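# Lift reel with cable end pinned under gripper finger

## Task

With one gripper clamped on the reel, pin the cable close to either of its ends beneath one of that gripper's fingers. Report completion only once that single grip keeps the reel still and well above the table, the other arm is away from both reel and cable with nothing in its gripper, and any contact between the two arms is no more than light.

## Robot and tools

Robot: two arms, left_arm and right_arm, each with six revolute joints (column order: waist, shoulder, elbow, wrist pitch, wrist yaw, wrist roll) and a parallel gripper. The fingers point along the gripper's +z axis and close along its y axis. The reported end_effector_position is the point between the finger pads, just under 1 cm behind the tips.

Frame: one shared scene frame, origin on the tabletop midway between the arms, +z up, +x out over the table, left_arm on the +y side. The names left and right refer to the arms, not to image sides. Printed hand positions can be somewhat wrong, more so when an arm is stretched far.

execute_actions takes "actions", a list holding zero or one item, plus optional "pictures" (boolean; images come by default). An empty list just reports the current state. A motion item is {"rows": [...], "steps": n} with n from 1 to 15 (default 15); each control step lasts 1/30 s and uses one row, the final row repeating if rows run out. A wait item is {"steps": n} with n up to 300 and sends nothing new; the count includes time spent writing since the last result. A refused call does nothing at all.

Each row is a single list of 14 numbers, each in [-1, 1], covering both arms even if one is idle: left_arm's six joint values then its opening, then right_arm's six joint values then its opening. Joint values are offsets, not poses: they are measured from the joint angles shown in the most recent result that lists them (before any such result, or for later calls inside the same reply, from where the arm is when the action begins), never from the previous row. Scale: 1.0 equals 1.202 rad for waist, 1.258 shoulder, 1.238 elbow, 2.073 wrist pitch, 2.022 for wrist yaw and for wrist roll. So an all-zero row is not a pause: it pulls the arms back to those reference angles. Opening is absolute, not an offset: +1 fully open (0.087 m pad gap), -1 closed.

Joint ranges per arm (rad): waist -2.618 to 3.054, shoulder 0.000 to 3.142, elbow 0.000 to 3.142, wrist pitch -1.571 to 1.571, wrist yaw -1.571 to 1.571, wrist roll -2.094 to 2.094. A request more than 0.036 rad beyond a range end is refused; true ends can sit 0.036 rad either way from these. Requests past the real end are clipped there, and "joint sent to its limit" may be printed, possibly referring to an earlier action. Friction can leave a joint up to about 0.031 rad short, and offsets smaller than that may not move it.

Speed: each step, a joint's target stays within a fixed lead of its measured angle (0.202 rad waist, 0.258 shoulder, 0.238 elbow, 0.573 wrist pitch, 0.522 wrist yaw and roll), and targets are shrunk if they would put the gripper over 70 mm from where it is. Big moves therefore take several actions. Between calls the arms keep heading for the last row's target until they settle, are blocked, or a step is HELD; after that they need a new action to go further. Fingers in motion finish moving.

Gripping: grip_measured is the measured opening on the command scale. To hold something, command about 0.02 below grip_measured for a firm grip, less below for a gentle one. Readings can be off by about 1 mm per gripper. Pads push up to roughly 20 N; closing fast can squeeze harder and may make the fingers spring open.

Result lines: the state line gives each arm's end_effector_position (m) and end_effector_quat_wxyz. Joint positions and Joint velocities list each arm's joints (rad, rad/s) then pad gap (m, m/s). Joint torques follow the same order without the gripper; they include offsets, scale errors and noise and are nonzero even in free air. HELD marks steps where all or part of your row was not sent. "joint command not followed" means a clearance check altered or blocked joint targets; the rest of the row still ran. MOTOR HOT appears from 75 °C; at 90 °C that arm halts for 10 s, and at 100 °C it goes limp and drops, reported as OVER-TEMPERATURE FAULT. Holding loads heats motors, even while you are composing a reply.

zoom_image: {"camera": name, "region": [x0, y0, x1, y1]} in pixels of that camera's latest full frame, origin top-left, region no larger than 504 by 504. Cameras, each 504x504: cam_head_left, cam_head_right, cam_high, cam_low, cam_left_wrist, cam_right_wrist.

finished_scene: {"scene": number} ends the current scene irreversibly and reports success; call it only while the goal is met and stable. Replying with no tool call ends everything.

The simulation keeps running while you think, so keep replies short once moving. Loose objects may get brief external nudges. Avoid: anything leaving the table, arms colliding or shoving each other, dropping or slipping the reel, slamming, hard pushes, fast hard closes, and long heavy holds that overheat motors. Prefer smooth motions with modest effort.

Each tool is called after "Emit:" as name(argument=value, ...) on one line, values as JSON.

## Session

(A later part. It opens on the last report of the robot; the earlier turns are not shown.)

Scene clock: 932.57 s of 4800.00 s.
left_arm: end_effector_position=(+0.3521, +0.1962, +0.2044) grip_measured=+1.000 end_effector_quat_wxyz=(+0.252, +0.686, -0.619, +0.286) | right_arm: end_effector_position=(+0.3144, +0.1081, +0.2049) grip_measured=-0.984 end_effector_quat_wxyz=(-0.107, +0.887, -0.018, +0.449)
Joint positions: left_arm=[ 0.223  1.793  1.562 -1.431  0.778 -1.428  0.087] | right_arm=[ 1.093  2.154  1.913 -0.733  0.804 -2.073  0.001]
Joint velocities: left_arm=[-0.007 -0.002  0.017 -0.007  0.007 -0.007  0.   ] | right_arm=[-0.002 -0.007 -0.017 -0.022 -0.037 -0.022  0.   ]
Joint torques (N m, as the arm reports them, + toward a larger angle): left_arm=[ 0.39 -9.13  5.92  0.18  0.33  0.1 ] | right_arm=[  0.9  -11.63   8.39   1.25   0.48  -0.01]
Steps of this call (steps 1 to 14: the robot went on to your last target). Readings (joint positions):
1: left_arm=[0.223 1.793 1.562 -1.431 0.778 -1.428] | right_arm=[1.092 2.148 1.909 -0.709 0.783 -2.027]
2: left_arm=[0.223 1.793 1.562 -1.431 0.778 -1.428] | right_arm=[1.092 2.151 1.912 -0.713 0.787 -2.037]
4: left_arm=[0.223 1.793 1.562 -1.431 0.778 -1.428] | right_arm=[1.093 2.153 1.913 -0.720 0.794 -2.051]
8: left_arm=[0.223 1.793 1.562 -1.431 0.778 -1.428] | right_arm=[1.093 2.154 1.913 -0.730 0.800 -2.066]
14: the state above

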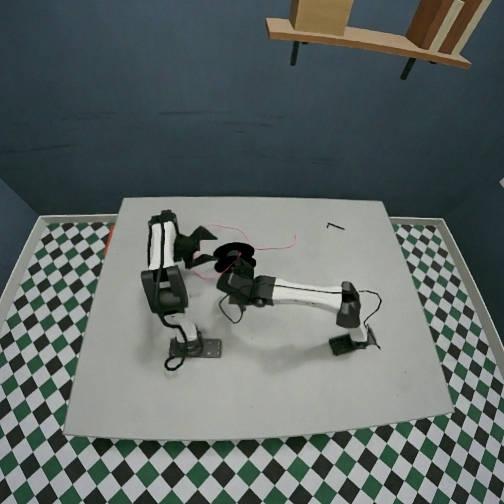

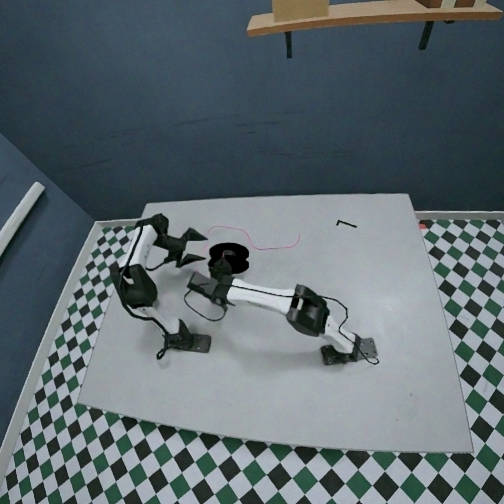

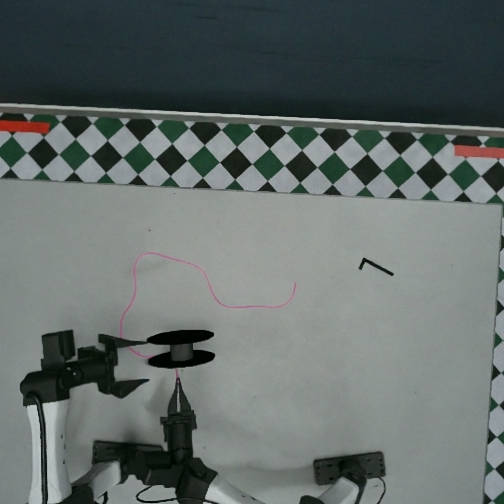

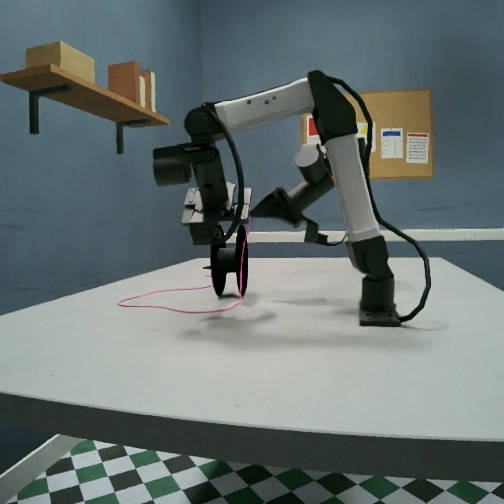

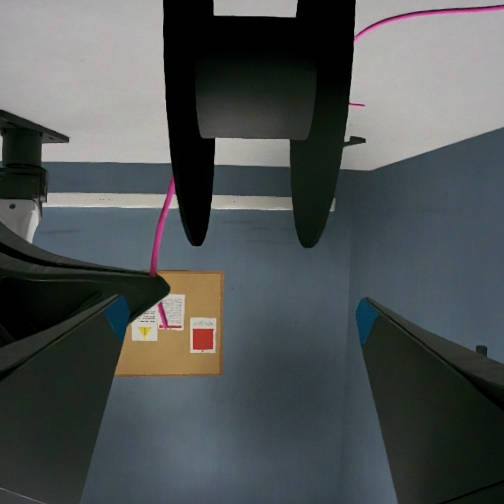

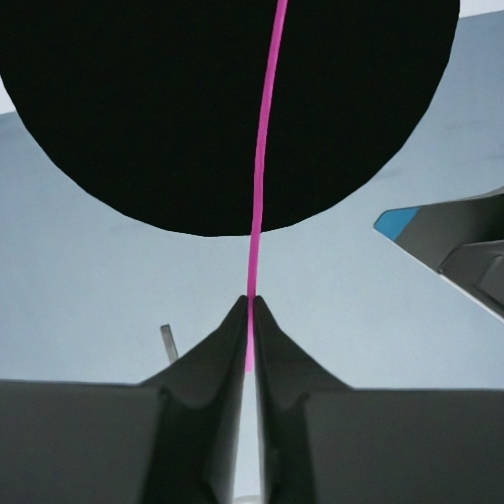

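Emit:
execute_actions(actions=[{"rows": [[0,0,0,0,0,0,1,-0.004,0.012,0.022,-0.003,0.006,-0.006,-1],[0,0,0,0,0,0,1,-0.008,0.015,0.025,-0.003,0.006,-0.006,-1],[0,0,0,0,0,0,1,-0.012,0.018,0.028,-0.003,0.006,-0.006,-1],[0,0,0,0,0,0,1,-0.015,0.021,0.03,-0.003,0.006,-0.006,-1],[0,0,0,0,0,0,1,-0.018,0.024,0.032,-0.003,0.006,-0.006,-1],[0,0,0,0,0,0,1,-0.021,0.027,0.034,-0.003,0.006,-0.006,-1],[0,0,0,0,0,0,1,-0.024,0.03,0.035,-0.003,0.006,-0.006,-1],[0,0,0,0,0,0,1,-0.027,0.033,0.036,-0.003,0.006,-0.006,-1]], "steps": 15}])

Scene clock: 945.20 s of 4800.00 s.
left_arm: end_effector_position=(+0.3521, +0.1962, +0.2044) grip_measured=+1.000 end_effector_quat_wxyz=(+0.252, +0.686, -0.619, +0.286) | right_arm: end_effector_position=(+0.3275, +0.1049, +0.1974) grip_measured=-0.984 end_effector_quat_wxyz=(-0.096, +0.888, -0.026, +0.449)
Joint positions: left_arm=[ 0.223  1.793  1.562 -1.431  0.778 -1.428  0.087] | right_arm=[ 1.068  2.181  1.931 -0.736  0.805 -2.076  0.001]
Joint velocities: left_arm=[ 0.002 -0.007 -0.007 -0.022  0.037 -0.022  0.   ] | right_arm=[-0.022 -0.002  0.012 -0.022  0.11  -0.051 -0.001]
Joint torques (N m, as the arm reports them, + toward a larger angle): left_arm=[ 0.47 -9.19  5.94  0.13  0.39  0.09] | right_arm=[ -0.41 -12.17   8.12   1.25   0.49  -0.02]
Steps of this call (steps 1 to 30: the robot went on to your last target; steps 31 to 210: nothing new was sent; then 5.13 s passed at rest; steps 211 to 225: all 15 steps of this action). Readings (joint positions):
211: left_arm=[0.223 1.793 1.562 -1.431 0.778 -1.428] | right_arm=[1.093 2.154 1.913 -0.735 0.805 -2.076]
212: left_arm=[0.223 1.793 1.562 -1.431 0.778 -1.428] | right_arm=[1.093 2.154 1.913 -0.735 0.805 -2.076]
214: left_arm=[0.223 1.793 1.562 -1.431 0.778 -1.428] | right_arm=[1.093 2.154 1.913 -0.735 0.805 -2.076]
218: left_arm=[0.223 1.793 1.562 -1.431 0.778 -1.428] | right_arm=[1.082 2.168 1.930 -0.736 0.805 -2.076]
225: the state above

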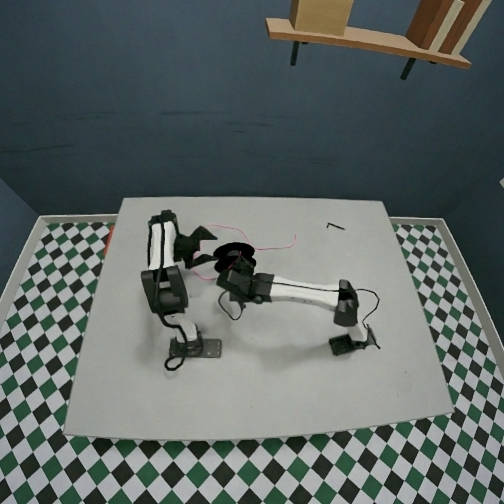

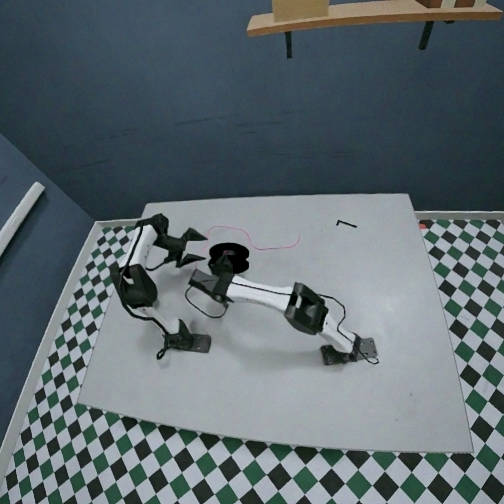

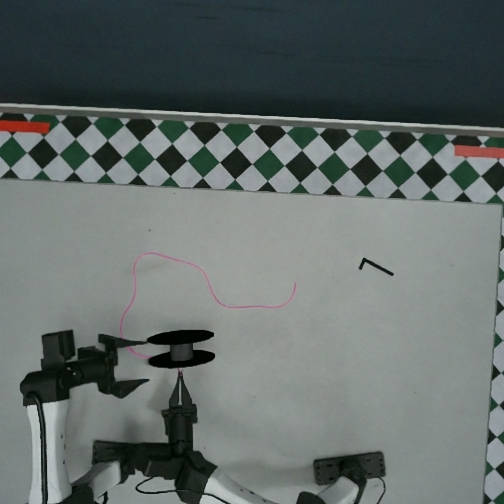

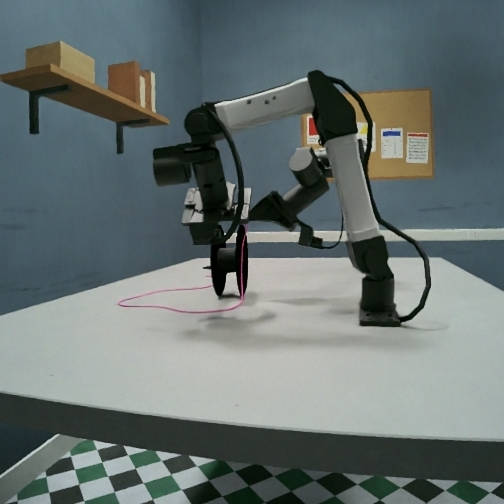

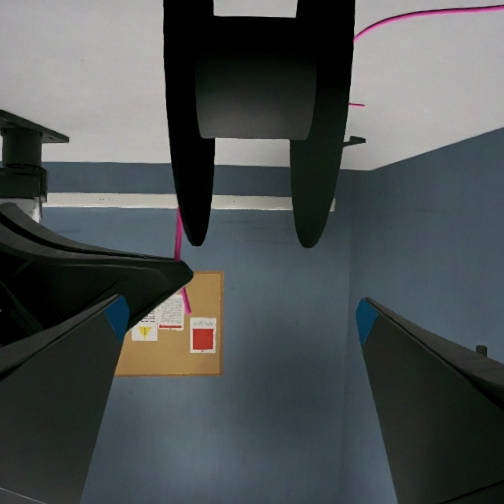

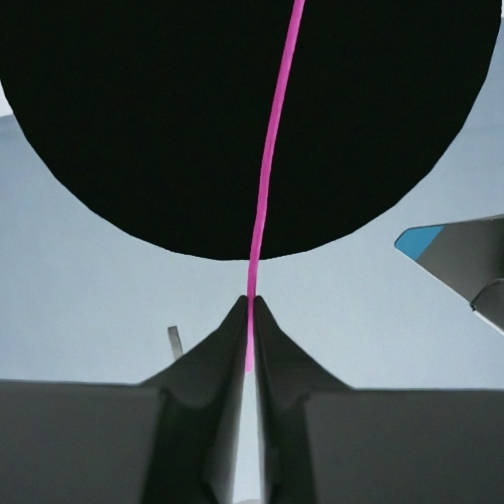

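Emit:
execute_actions(actions=[{"rows": [[-0.002,-0.01,-0.008,0.014,0.002,-0.008,1,0,0,0,0,0,0,-1],[-0.006,-0.014,-0.014,0.027,0.003,-0.016,1,0,0,0,0,0,0,-1],[-0.011,-0.017,-0.022,0.04,0.004,-0.024,1,0,0,0,0,0,0,-1],[-0.017,-0.02,-0.031,0.052,0.005,-0.032,1,0,0,0,0,0,0,-1],[-0.024,-0.022,-0.042,0.064,0.006,-0.04,1,0,0,0,0,0,0,-1],[-0.031,-0.024,-0.053,0.075,0.007,-0.047,1,0,0,0,0,0,0,-1],[-0.038,-0.026,-0.064,0.085,0.007,-0.054,1,0,0,0,0,0,0,-1],[-0.045,-0.028,-0.075,0.094,0.007,-0.06,1,0,0,0,0,0,0,-1],[-0.052,-0.03,-0.086,0.102,0.007,-0.065,1,0,0,0,0,0,0,-1],[-0.059,-0.031,-0.097,0.108,0.007,-0.069,1,0,0,0,0,0,0,-1],[-0.066,-0.032,-0.108,0.112,0.007,-0.072,1,0,0,0,0,0,0,-1],[-0.073,-0.033,-0.118,0.115,0.007,-0.073,1,0,0,0,0,0,0,-1],[-0.079,-0.033,-0.127,0.115,0.007,-0.073,1,0,0,0,0,0,0,-1],[-0.083,-0.033,-0.134,0.115,0.007,-0.073,1,0,0,0,0,0,0,-1],[-0.086,-0.033,-0.138,0.115,0.007,-0.073,1,0,0,0,0,0,0,-1]], "steps": 15}], pictures=false)

Emit:
execute_actions(actions=[{"steps": 12}])

Scene clock: 976.23 s of 4800.00 s.
left_arm: end_effector_position=(+0.3558, +0.1677, +0.1751) grip_measured=+1.000 end_effector_quat_wxyz=(+0.254, +0.687, -0.619, +0.284) | right_arm: end_effector_position=(+0.3275, +0.1048, +0.1974) grip_measured=-0.984 end_effector_quat_wxyz=(-0.096, +0.888, -0.026, +0.450)
Joint positions: left_arm=[ 0.133  1.774  1.424 -1.23   0.782 -1.552  0.087] | right_arm=[ 1.068  2.181  1.931 -0.736  0.805 -2.076  0.001]
Joint velocities: left_arm=[-0.178 -0.007 -0.276  0.139 -0.081 -0.139  0.   ] | right_arm=[-0.002  0.007 -0.002  0.066  0.007  0.051 -0.001]
Joint torques (N m, as the arm reports them, + toward a larger angle): left_arm=[  0.47 -11.22   4.83   0.51   0.49   0.03] | right_arm=[  0.12 -13.26   6.47   1.29   0.36   0.09]
Steps of this call (steps 1 to 15: the robot went on to your last target; steps 16 to 200: nothing new was sent; then 23.87 s passed at rest; steps 201 to 215: all 15 steps of this action). Readings (joint positions):
201: left_arm=[0.223 1.793 1.562 -1.430 0.778 -1.430] | right_arm=[1.068 2.181 1.931 -0.736 0.805 -2.076]
202: left_arm=[0.223 1.793 1.562 -1.424 0.778 -1.434] | right_arm=[1.068 2.181 1.931 -0.736 0.805 -2.076]
204: left_arm=[0.221 1.792 1.558 -1.397 0.778 -1.449] | right_arm=[1.068 2.181 1.931 -0.736 0.805 -2.076]
208: left_arm=[0.195 1.781 1.514 -1.322 0.779 -1.494] | right_arm=[1.068 2.181 1.931 -0.736 0.805 -2.076]
215: the state above

Scene clock: 976.63 s of 4800.00 s.
left_arm: end_effector_position=(+0.3569, +0.1648, +0.1717) grip_measured=+1.000 end_effector_quat_wxyz=(+0.254, +0.688, -0.618, +0.284) | right_arm: end_effector_position=(+0.3275, +0.1048, +0.1974) grip_measured=-0.984 end_effector_quat_wxyz=(-0.096, +0.888, -0.026, +0.450)
Joint positions: left_arm=[ 0.124  1.774  1.41  -1.206  0.782 -1.568  0.087] | right_arm=[ 1.068  2.181  1.931 -0.736  0.805 -2.076  0.001]
Joint velocities: left_arm=[ 0.012 -0.012 -0.007  0.022 -0.037 -0.007  0.   ] | right_arm=[-0.002  0.032  0.022  0.022  0.051  0.007  0.   ]
Joint torques (N m, as the arm reports them, + toward a larger angle): left_arm=[  0.38 -10.99   4.76   0.55   0.5   -0.01] | right_arm=[  0.12 -13.27   6.48   1.29   0.36   0.09]
Steps of this call (steps 1 to 12: the robot went on to your last target). Readings (joint positions):
1: left_arm=[0.128 1.774 1.416 -1.227 0.782 -1.555] | right_arm=[1.068 2.181 1.931 -0.736 0.805 -2.076]
2: left_arm=[0.125 1.774 1.412 -1.224 0.782 -1.559] | right_arm=[1.068 2.181 1.931 -0.736 0.805 -2.076]
4: left_arm=[0.124 1.774 1.410 -1.219 0.782 -1.563] | right_arm=[1.068 2.181 1.931 -0.736 0.805 -2.076]
8: left_arm=[0.124 1.774 1.410 -1.209 0.782 -1.567] | right_arm=[1.068 2.181 1.931 -0.736 0.805 -2.076]
12: the state above

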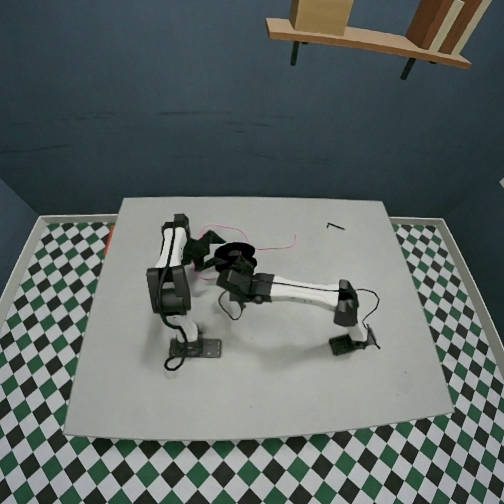

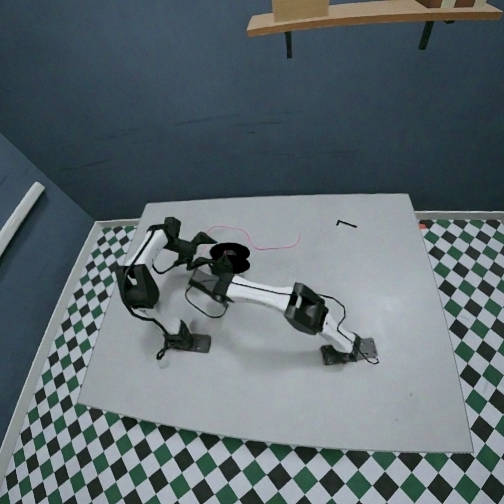

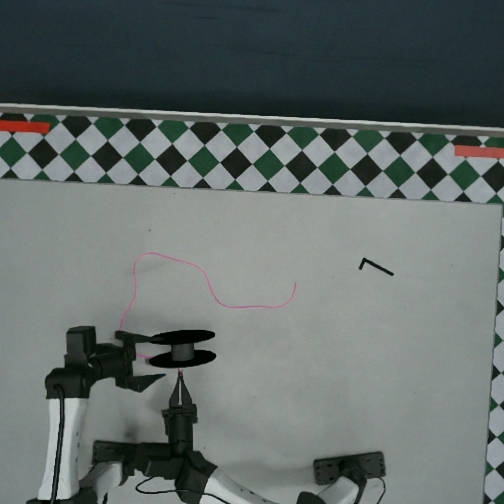

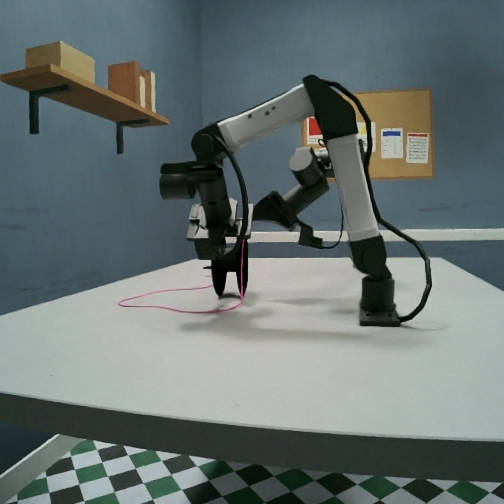

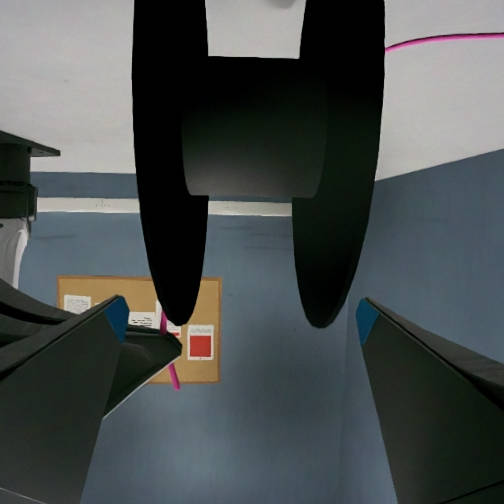

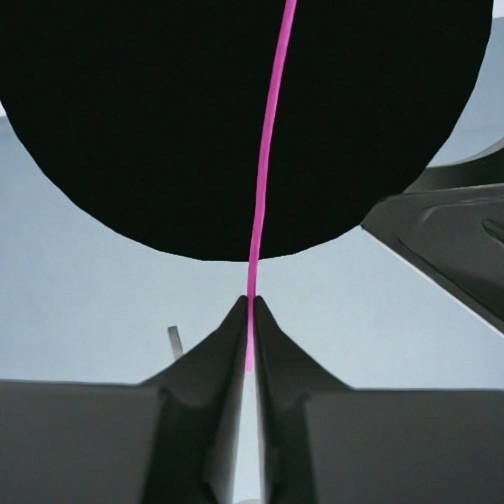

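Emit:
execute_actions(actions=[{"rows": [[-0.003,-0.008,-0.014,0.014,0.003,-0.008,1,0,0,0,0,0,0,-1],[-0.005,-0.006,-0.017,0.022,0.003,-0.013,1,0,0,0,0,0,0,-1],[-0.008,-0.004,-0.021,0.03,0.003,-0.018,1,0,0,0,0,0,0,-1],[-0.012,-0.002,-0.026,0.038,0.003,-0.023,1,0,0,0,0,0,0,-1],[-0.017,0,-0.031,0.046,0.003,-0.028,1,0,0,0,0,0,0,-1],[-0.022,0,-0.037,0.053,0.003,-0.033,1,0,0,0,0,0,0,-1],[-0.027,0,-0.043,0.06,0.003,-0.038,1,0,0,0,0,0,0,-1],[-0.032,0,-0.049,0.066,0.003,-0.042,1,0,0,0,0,0,0,-1],[-0.037,0,-0.055,0.071,0.003,-0.046,1,0,0,0,0,0,0,-1],[-0.042,0,-0.061,0.075,0.003,-0.049,1,0,0,0,0,0,0,-1],[-0.047,0,-0.067,0.078,0.003,-0.05,1,0,0,0,0,0,0,-1],[-0.051,0,-0.072,0.08,0.003,-0.051,1,0,0,0,0,0,0,-1],[-0.055,0,-0.077,0.08,0.003,-0.051,1,0,0,0,0,0,0,-1],[-0.058,0,-0.08,0.08,0.003,-0.051,1,0,0,0,0,0,0,-1],[-0.059,0,-0.082,0.08,0.003,-0.051,1,0,0,0,0,0,0,-1]], "steps": 15}], pictures=false)

Emit:
execute_actions(actions=[{"steps": 10}])

Scene clock: 990.57 s of 4800.00 s.
left_arm: end_effector_position=(+0.3601, +0.1454, +0.1535) grip_measured=+1.000 end_effector_quat_wxyz=(+0.254, +0.687, -0.618, +0.285) | right_arm: end_effector_position=(+0.3275, +0.1048, +0.1974) grip_measured=-0.984 end_effector_quat_wxyz=(-0.096, +0.888, -0.026, +0.450)
Joint positions: left_arm=[ 0.064  1.774  1.335 -1.07   0.782 -1.654  0.087] | right_arm=[ 1.068  2.181  1.931 -0.736  0.805 -2.076  0.001]
Joint velocities: left_arm=[-0.11  -0.007 -0.115  0.081  0.022 -0.022  0.   ] | right_arm=[ 0.002  0.012 -0.002 -0.007  0.051  0.081  0.   ]
Joint torques (N m, as the arm reports them, + toward a larger angle): left_arm=[ 0.09 -9.09  4.71  0.58  0.42  0.06] | right_arm=[  0.11 -13.27   6.47   1.29   0.36   0.09]
Steps of this call (steps 1 to 30: the robot went on to your last target; steps 31 to 210: nothing new was sent; then 6.43 s passed at rest; steps 211 to 225: all 15 steps of this action). Readings (joint positions):
211: left_arm=[0.124 1.774 1.410 -1.202 0.782 -1.571] | right_arm=[1.068 2.181 1.931 -0.736 0.805 -2.076]
212: left_arm=[0.124 1.774 1.410 -1.198 0.782 -1.575] | right_arm=[1.068 2.181 1.931 -0.736 0.805 -2.076]
214: left_arm=[0.124 1.774 1.409 -1.181 0.782 -1.585] | right_arm=[1.068 2.181 1.931 -0.736 0.805 -2.076]
218: left_arm=[0.107 1.774 1.384 -1.129 0.782 -1.614] | right_arm=[1.068 2.181 1.931 -0.736 0.805 -2.076]
225: the state above

Scene clock: 990.90 s of 4800.00 s.
left_arm: end_effector_position=(+0.3612, +0.1438, +0.1520) grip_measured=+1.000 end_effector_quat_wxyz=(+0.253, +0.688, -0.617, +0.287) | right_arm: end_effector_position=(+0.3275, +0.1048, +0.1974) grip_measured=-0.984 end_effector_quat_wxyz=(-0.096, +0.888, -0.026, +0.450)
Joint positions: left_arm=[ 0.059  1.774  1.329 -1.053  0.782 -1.665  0.087] | right_arm=[ 1.068  2.181  1.931 -0.736  0.805 -2.076  0.001]
Joint velocities: left_arm=[-0.012 -0.017  0.017  0.11   0.051 -0.007  0.   ] | right_arm=[ 0.002  0.002  0.007 -0.051  0.007 -0.007  0.001]
Joint torques (N m, as the arm reports them, + toward a larger angle): left_arm=[ 0.22 -9.04  4.74  0.56  0.43  0.07] | right_arm=[  0.11 -13.26   6.47   1.29   0.36   0.09]
Steps of this call (steps 1 to 10: the robot went on to your last target). Readings (joint positions):
1: left_arm=[0.061 1.774 1.332 -1.067 0.782 -1.656] | right_arm=[1.068 2.181 1.931 -0.736 0.805 -2.076]
2: left_arm=[0.060 1.774 1.330 -1.065 0.782 -1.658] | right_arm=[1.068 2.181 1.931 -0.736 0.805 -2.076]
4: left_arm=[0.059 1.774 1.329 -1.061 0.782 -1.661] | right_arm=[1.068 2.181 1.931 -0.736 0.805 -2.076]
8: left_arm=[0.059 1.774 1.329 -1.055 0.782 -1.664] | right_arm=[1.068 2.181 1.931 -0.736 0.805 -2.076]
10: the state above

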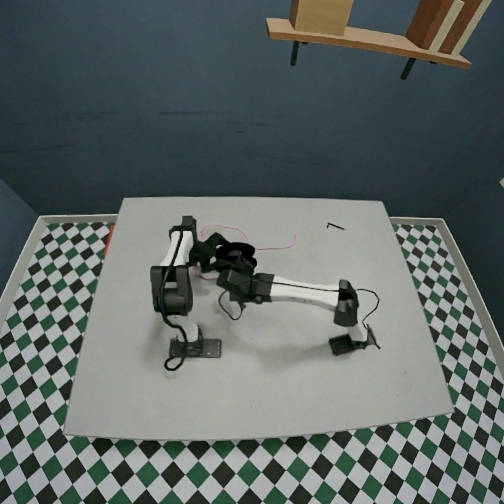

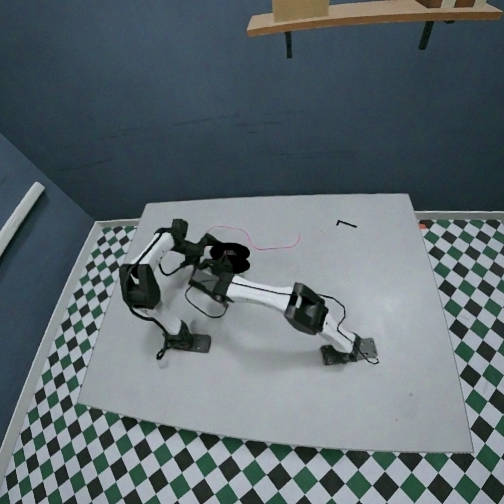

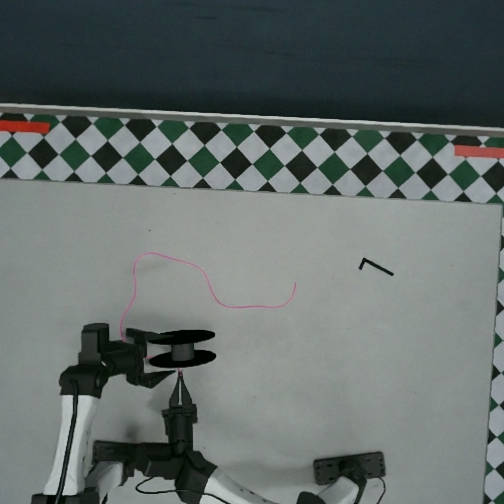

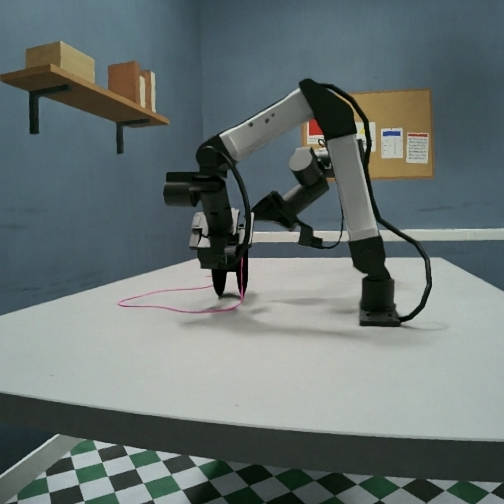

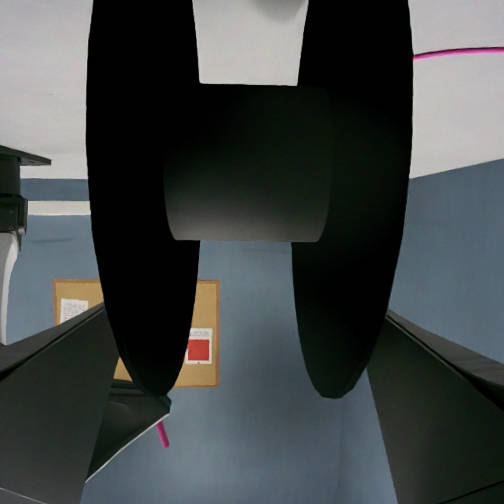

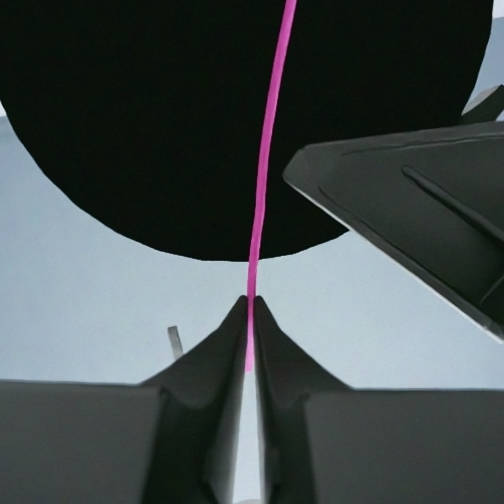

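Emit:
execute_actions(actions=[{"rows": [[-0.005,0,-0.016,0.011,0.003,-0.007,1,0,0,0,0,0,0,-1],[-0.007,0,-0.018,0.016,0.003,-0.011,1,0,0,0,0,0,0,-1],[-0.01,0,-0.02,0.021,0.003,-0.015,1,0,0,0,0,0,0,-1],[-0.013,0,-0.023,0.026,0.003,-0.018,1,0,0,0,0,0,0,-1],[-0.017,0,-0.026,0.031,0.003,-0.022,1,0,0,0,0,0,0,-1],[-0.021,0,-0.029,0.036,0.003,-0.025,1,0,0,0,0,0,0,-1],[-0.025,0,-0.032,0.04,0.003,-0.028,1,0,0,0,0,0,0,-1],[-0.029,0,-0.036,0.044,0.003,-0.031,1,0,0,0,0,0,0,-1],[-0.033,0,-0.039,0.047,0.003,-0.033,1,0,0,0,0,0,0,-1],[-0.037,0,-0.042,0.05,0.003,-0.035,1,0,0,0,0,0,0,-1],[-0.041,0,-0.045,0.052,0.003,-0.036,1,0,0,0,0,0,0,-1],[-0.044,0,-0.048,0.053,0.003,-0.037,1,0,0,0,0,0,0,-1],[-0.047,0,-0.051,0.053,0.003,-0.037,1,0,0,0,0,0,0,-1],[-0.049,0,-0.053,0.053,0.003,-0.037,1,0,0,0,0,0,0,-1]], "steps": 15}], pictures=false)

Emit:
execute_actions(actions=[{"steps": 10}])

Scene clock: 1014.27 s of 4800.00 s.
left_arm: end_effector_position=(+0.3614, +0.1272, +0.1427) grip_measured=+1.000 end_effector_quat_wxyz=(+0.255, +0.685, -0.619, +0.287) | right_arm: end_effector_position=(+0.3275, +0.1048, +0.1974) grip_measured=-0.984 end_effector_quat_wxyz=(-0.096, +0.888, -0.026, +0.450)
Joint positions: left_arm=[ 0.01   1.774  1.287 -0.968  0.782 -1.725  0.087] | right_arm=[ 1.068  2.181  1.931 -0.736  0.805 -2.076  0.001]
Joint velocities: left_arm=[-0.071 -0.002 -0.081 -0.051 -0.022 -0.066  0.   ] | right_arm=[-0.002  0.012 -0.002 -0.037  0.007  0.022  0.   ]
Joint torques (N m, as the arm reports them, + toward a larger angle): left_arm=[ 0.33 -9.01  4.68  0.73  0.48  0.  ] | right_arm=[  0.12 -13.27   6.47   1.29   0.36   0.09]
Steps of this call (steps 1 to 30: the robot went on to your last target; steps 31 to 210: nothing new was sent; then 15.87 s passed at rest; steps 211 to 225: all 15 steps of this action). Readings (joint positions):
211: left_arm=[0.059 1.774 1.329 -1.050 0.782 -1.667] | right_arm=[1.068 2.181 1.931 -0.736 0.805 -2.076]
212: left_arm=[0.059 1.774 1.329 -1.048 0.782 -1.670] | right_arm=[1.068 2.181 1.931 -0.736 0.805 -2.076]
214: left_arm=[0.059 1.774 1.329 -1.038 0.782 -1.678] | right_arm=[1.068 2.181 1.931 -0.736 0.805 -2.076]
218: left_arm=[0.044 1.774 1.317 -1.004 0.782 -1.698] | right_arm=[1.068 2.181 1.931 -0.736 0.805 -2.076]
225: the state above

Scene clock: 1014.60 s of 4800.00 s.
left_arm: end_effector_position=(+0.3625, +0.1263, +0.1421) grip_measured=+1.000 end_effector_quat_wxyz=(+0.254, +0.685, -0.618, +0.289) | right_arm: end_effector_position=(+0.3275, +0.1048, +0.1974) grip_measured=-0.984 end_effector_quat_wxyz=(-0.096, +0.888, -0.026, +0.450)
Joint positions: left_arm=[ 0.007  1.774  1.284 -0.957  0.782 -1.733  0.087] | right_arm=[ 1.068  2.181  1.931 -0.736  0.805 -2.076  0.001]
Joint velocities: left_arm=[ 0.002  0.017  0.002 -0.051  0.022  0.037  0.   ] | right_arm=[-0.007 -0.012  0.002  0.037  0.051 -0.081  0.   ]
Joint torques (N m, as the arm reports them, + toward a larger angle): left_arm=[ 0.22 -9.25  4.28  0.68  0.38 -0.03] | right_arm=[  0.11 -13.27   6.47   1.29   0.36   0.09]
Steps of this call (steps 1 to 10: the robot went on to your last target). Readings (joint positions):
1: left_arm=[0.008 1.774 1.285 -0.966 0.782 -1.727] | right_arm=[1.068 2.181 1.931 -0.736 0.805 -2.076]
2: left_arm=[0.007 1.774 1.284 -0.964 0.782 -1.728] | right_arm=[1.068 2.181 1.931 -0.736 0.805 -2.076]
4: left_arm=[0.007 1.774 1.284 -0.962 0.782 -1.730] | right_arm=[1.068 2.181 1.931 -0.736 0.805 -2.076]
8: left_arm=[0.007 1.774 1.284 -0.958 0.782 -1.732] | right_arm=[1.068 2.181 1.931 -0.736 0.805 -2.076]
10: the state above

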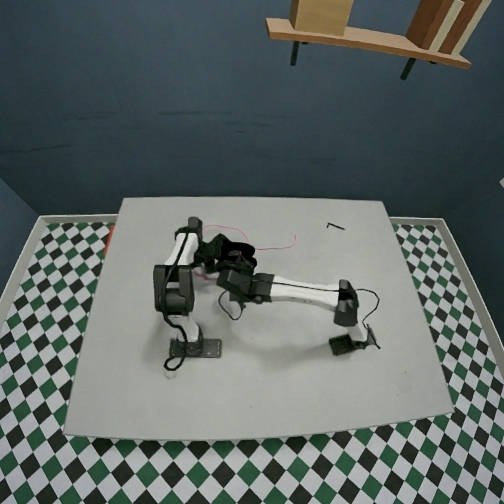

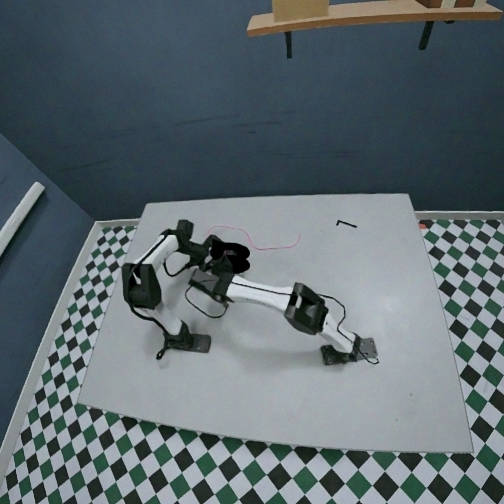

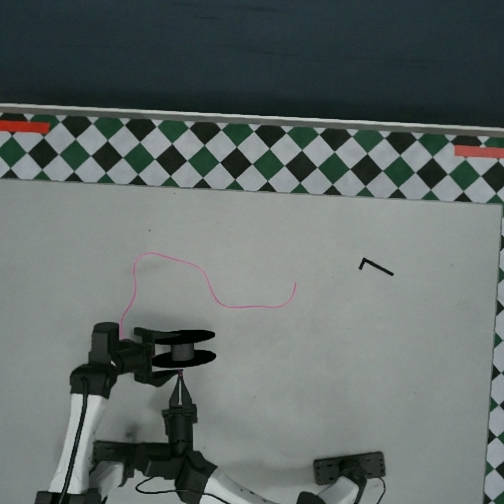

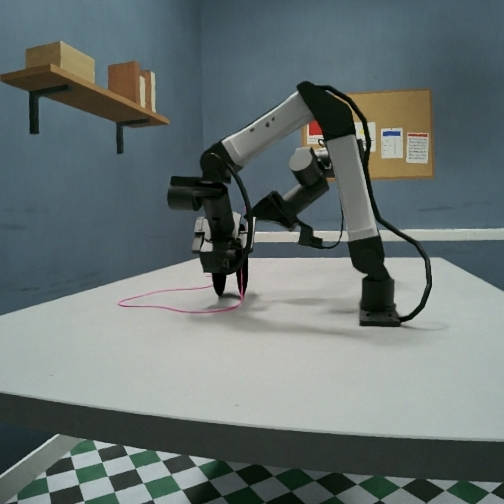

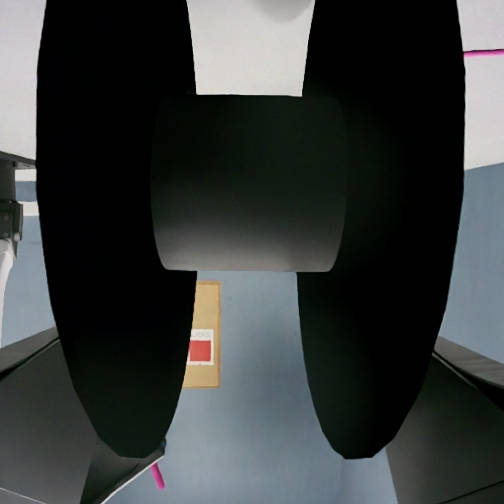

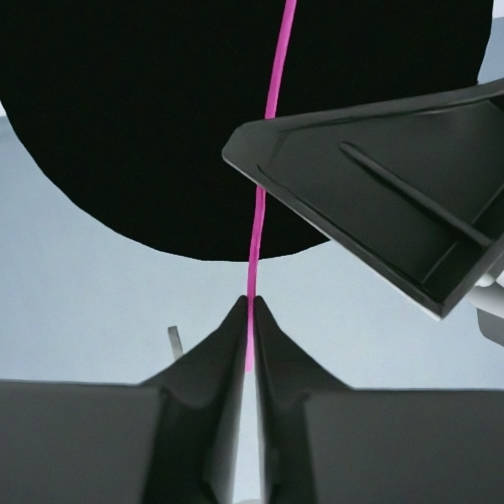

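Emit:
zoom_image(camera="cam_right_wrist", region=[190, 80, 350, 240])

Region (190, 80, 350, 240) of cam_right_wrist's 504x504 image, scaled by 3.150, with more detail than that image has.

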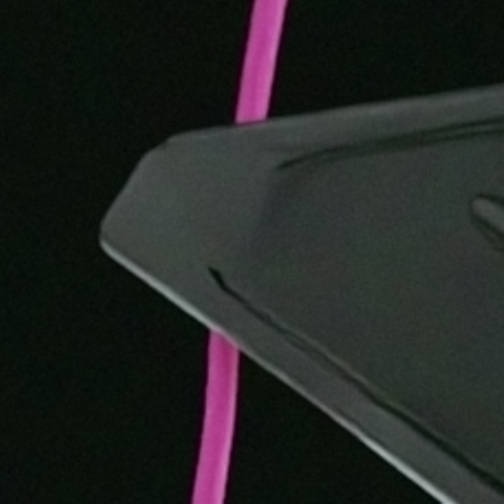

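Emit:
execute_actions(actions=[{"rows": [[0.003,0,0,-0.004,0,0,0.97,0,0,0,0,0,0,-1],[0.006,0,0,-0.006,0,0,0.94,0,0,0,0,0,0,-1],[0.009,0,0,-0.008,0,0,0.91,0,0,0,0,0,0,-1],[0.012,0,0,-0.009,0,0,0.88,0,0,0,0,0,0,-1],[0.014,0,0,-0.009,0,0,0.85,0,0,0,0,0,0,-1],[0.014,0,0,-0.009,0.004,0,0.82,0,0,0,0,0,0,-1],[0.014,0,0,-0.009,0,0.006,0.79,0,0,0,0,0,0,-1],[0.014,0,0,-0.009,0,0.008,0.76,0,0,0,0,0,0,-1],[0.014,0,0,-0.009,0,0.008,0.73,0,0,0,0,0,0,-1],[0.014,0,0,-0.009,0,0.008,0.7,0,0,0,0,0,0,-1],[0.014,0,0,-0.009,0,0.008,0.67,0,0,0,0,0,0,-1],[0.014,0,0,-0.009,0,0.008,0.64,0,0,0,0,0,0,-1],[0.014,0,0,-0.009,0,0.008,0.62,0,0,0,0,0,0,-1]], "steps": 15}])

Scene clock: 1026.57 s of 4800.00 s.
left_arm: end_effector_position=(+0.3618, +0.1294, +0.1419) grip_measured=+0.621 end_effector_quat_wxyz=(+0.255, +0.687, -0.617, +0.288) | right_arm: end_effector_position=(+0.3275, +0.1048, +0.1974) grip_measured=-0.984 end_effector_quat_wxyz=(-0.096, +0.888, -0.026, +0.450)
Joint positions: left_arm=[ 0.016  1.774  1.284 -0.967  0.782 -1.724  0.071] | right_arm=[ 1.068  2.181  1.931 -0.736  0.805 -2.076  0.001]
Joint velocities: left_arm=[-0.007 -0.002 -0.012 -0.051  0.007  0.007 -0.001] | right_arm=[ 0.002 -0.007 -0.002 -0.007  0.022  0.081 -0.001]
Joint torques (N m, as the arm reports them, + toward a larger angle): left_arm=[ 1.06 -9.12  6.34  0.5   0.33  0.11] | right_arm=[  0.12 -13.26   6.47   1.29   0.36   0.09]
Steps of this call (steps 1 to 30: the robot went on to your last target; steps 31 to 210: nothing new was sent; then 4.47 s passed at rest; steps 211 to 225: all 15 steps of this action). Readings (joint positions):
211: left_arm=[0.007 1.774 1.284 -0.955 0.782 -1.734] | right_arm=[1.068 2.181 1.931 -0.736 0.805 -2.076]
212: left_arm=[0.007 1.774 1.284 -0.956 0.782 -1.734] | right_arm=[1.068 2.181 1.931 -0.736 0.805 -2.076]
214: left_arm=[0.008 1.774 1.284 -0.959 0.782 -1.734] | right_arm=[1.068 2.181 1.931 -0.736 0.805 -2.076]
218: left_arm=[0.015 1.774 1.284 -0.965 0.782 -1.731] | right_arm=[1.068 2.181 1.931 -0.736 0.805 -2.076]
225: the state above

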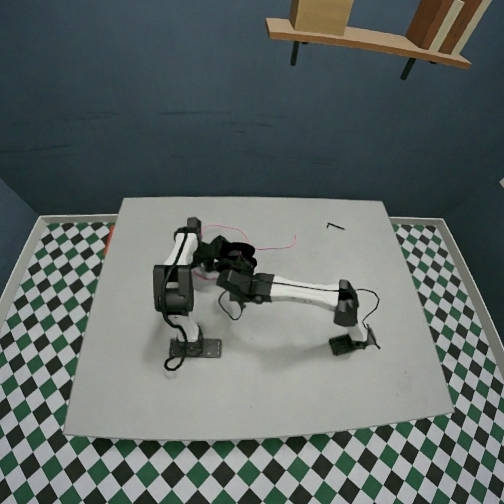

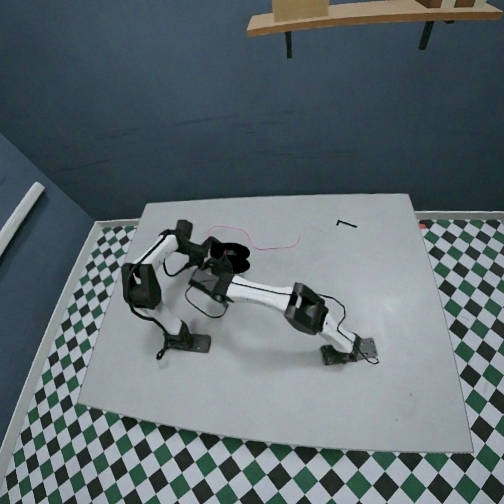

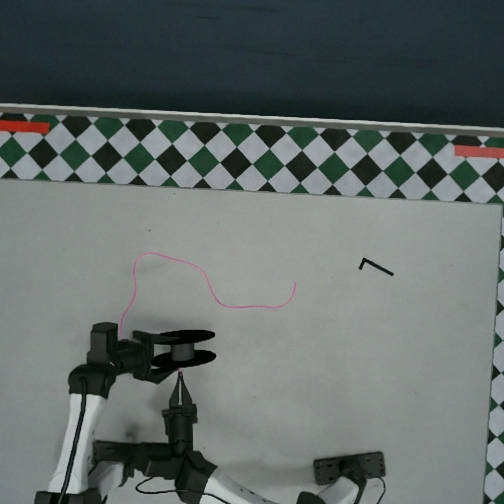

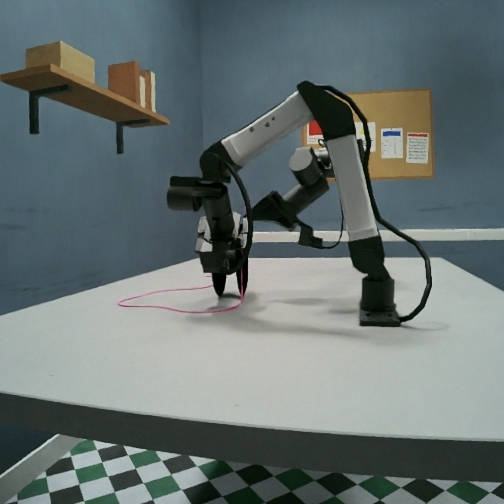

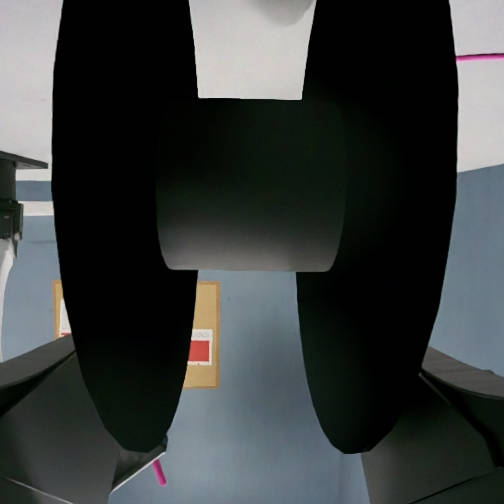

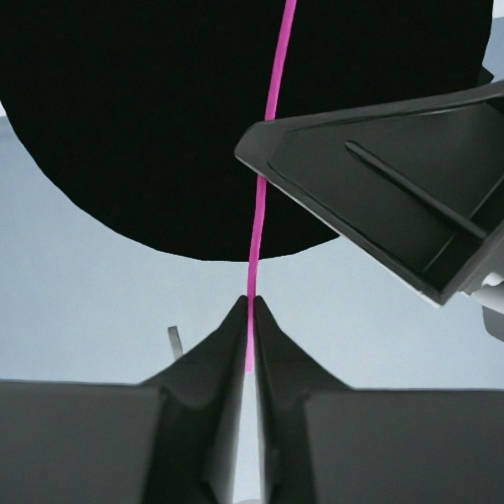

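Emit:
execute_actions(actions=[{"rows": [[0,0,0,0,0,0,0.6,0,0,0,0,0,0,-1],[0,0,0,0,0,0,0.58,0,0,0,0,0,0,-1],[0,0,0,0,0,0,0.56,0,0,0,0,0,0,-1],[0,0,0,0,0,0,0.54,0,0,0,0,0,0,-1],[0,0,0,0,0,0,0.525,0,0,0,0,0,0,-1],[0,0,0,0,0,0,0.51,0,0,0,0,0,0,-1],[0,0,0,0,0,0,0.5,0,0,0,0,0,0,-1],[0,0,0,0,0,0,0.49,0,0,0,0,0,0,-1],[0,0,0,0,0,0,0.48,0,0,0,0,0,0,-1],[0,0,0,0,0,0,0.47,0,0,0,0,0,0,-1],[0,0,0,0,0,0,0.46,0,0,0,0,0,0,-1],[0,0,0,0,0,0,0.45,0,0,0,0,0,0,-1],[0,0,0,0,0,0,0.44,0,0,0,0,0,0,-1],[0,0,0,0,0,0,0.43,0,0,0,0,0,0,-1],[0,0,0,0,0,0,0.42,0,0,0,0,0,0,-1]], "steps": 15}], pictures=false)

Emit:
execute_actions(actions=[{"rows": [[0,0,0,0,0,0,0.41,0,0,0,0,0,0,-1],[0,0,0,0,0,0,0.4,0,0,0,0,0,0,-1],[0,0,0,0,0,0,0.39,0,0,0,0,0,0,-1],[0,0,0,0,0,0,0.38,0,0,0,0,0,0,-1],[0,0,0,0,0,0,0.37,0,0,0,0,0,0,-1],[0,0,0,0,0,0,0.36,0,0,0,0,0,0,-1],[0,0,0,0,0,0,0.35,0,0,0,0,0,0,-1],[0,0,0,0,0,0,0.34,0,0,0,0,0,0,-1],[0,0,0,0,0,0,0.33,0,0,0,0,0,0,-1],[0,0,0,0,0,0,0.32,0,0,0,0,0,0,-1],[0,0,0,0,0,0,0.31,0,0,0,0,0,0,-1],[0,0,0,0,0,0,0.3,0,0,0,0,0,0,-1]], "steps": 15}])

Scene clock: 1032.37 s of 4800.00 s.
left_arm: end_effector_position=(+0.3617, +0.1294, +0.1419) grip_measured=+0.427 end_effector_quat_wxyz=(+0.254, +0.687, -0.617, +0.288) | right_arm: end_effector_position=(+0.3275, +0.1048, +0.1974) grip_measured=-0.984 end_effector_quat_wxyz=(-0.096, +0.888, -0.026, +0.450)
Joint positions: left_arm=[ 0.016  1.774  1.284 -0.967  0.782 -1.723  0.062] | right_arm=[ 1.068  2.181  1.931 -0.736  0.805 -2.076  0.001]
Joint velocities: left_arm=[-0.002  0.012 -0.012 -0.022 -0.066 -0.007 -0.005] | right_arm=[ 0.007 -0.012 -0.012 -0.095  0.051  0.007 -0.   ]
Joint torques (N m, as the arm reports them, + toward a larger angle): left_arm=[ 0.52 -9.42  6.45  0.55  0.38  0.04] | right_arm=[  0.12 -13.34   6.43   1.29   0.36   0.09]
Steps of this call (steps 1 to 15: the robot went on to your last target; steps 16 to 159: nothing new was sent; steps 160 to 174: all 15 steps of this action). Readings (joint positions):
160: left_arm=[0.016 1.774 1.284 -0.967 0.782 -1.723] | right_arm=[1.068 2.181 1.931 -0.736 0.805 -2.076]
161: left_arm=[0.016 1.774 1.284 -0.967 0.782 -1.723] | right_arm=[1.068 2.181 1.931 -0.736 0.805 -2.076]
163: left_arm=[0.016 1.774 1.284 -0.967 0.782 -1.723] | right_arm=[1.068 2.181 1.931 -0.736 0.805 -2.076]
167: left_arm=[0.016 1.774 1.284 -0.967 0.782 -1.723] | right_arm=[1.068 2.181 1.931 -0.736 0.805 -2.076]
174: the state above

Scene clock: 1032.87 s of 4800.00 s.
left_arm: end_effector_position=(+0.3617, +0.1294, +0.1419) grip_measured=+0.420 end_effector_quat_wxyz=(+0.254, +0.687, -0.617, +0.288) | right_arm: end_effector_position=(+0.3275, +0.1048, +0.1974) grip_measured=-0.984 end_effector_quat_wxyz=(-0.096, +0.888, -0.026, +0.450)
Joint positions: left_arm=[ 0.016  1.774  1.284 -0.967  0.782 -1.723  0.062] | right_arm=[ 1.068  2.181  1.931 -0.736  0.805 -2.076  0.001]
Joint velocities: left_arm=[ 0.002 -0.022 -0.002 -0.051  0.007  0.022  0.   ] | right_arm=[-0.002 -0.017 -0.022  0.051  0.022 -0.051 -0.001]
Joint torques (N m, as the arm reports them, + toward a larger angle): left_arm=[ 0.42 -9.08  6.17  0.54  0.39  0.11] | right_arm=[  0.11 -13.26   6.47   1.3    0.36   0.09]
Steps of this call (steps 1 to 15: all 15 steps of this action). Readings (joint positions):
1: left_arm=[0.016 1.774 1.284 -0.967 0.782 -1.723] | right_arm=[1.068 2.181 1.931 -0.736 0.805 -2.076]
2: left_arm=[0.016 1.774 1.284 -0.967 0.782 -1.723] | right_arm=[1.068 2.181 1.931 -0.736 0.805 -2.076]
4: left_arm=[0.016 1.774 1.284 -0.967 0.782 -1.723] | right_arm=[1.068 2.181 1.931 -0.736 0.805 -2.076]
8: left_arm=[0.016 1.774 1.284 -0.967 0.782 -1.723] | right_arm=[1.068 2.181 1.931 -0.736 0.805 -2.076]
15: the state above

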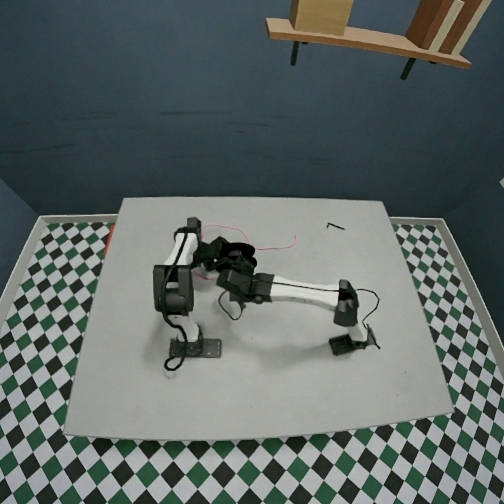

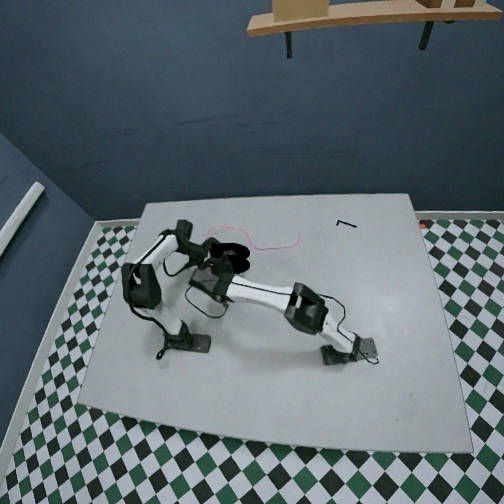

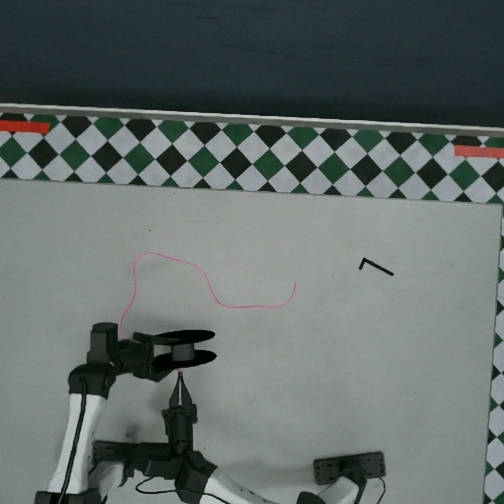

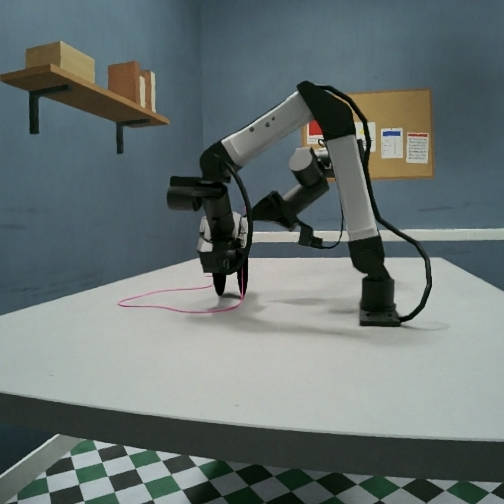

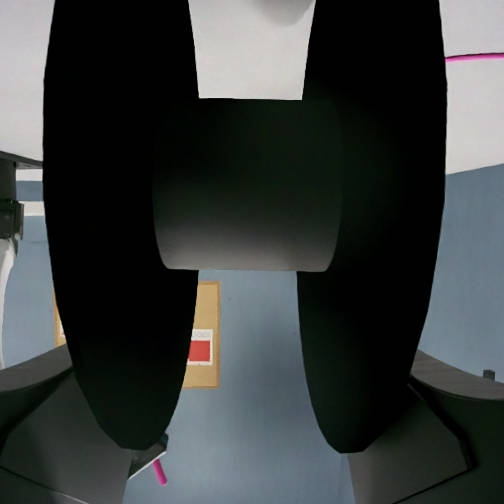

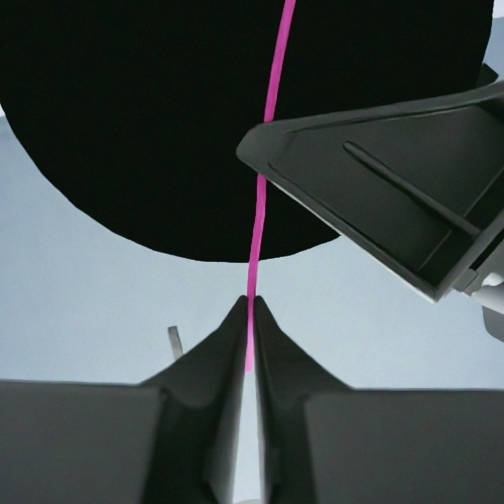

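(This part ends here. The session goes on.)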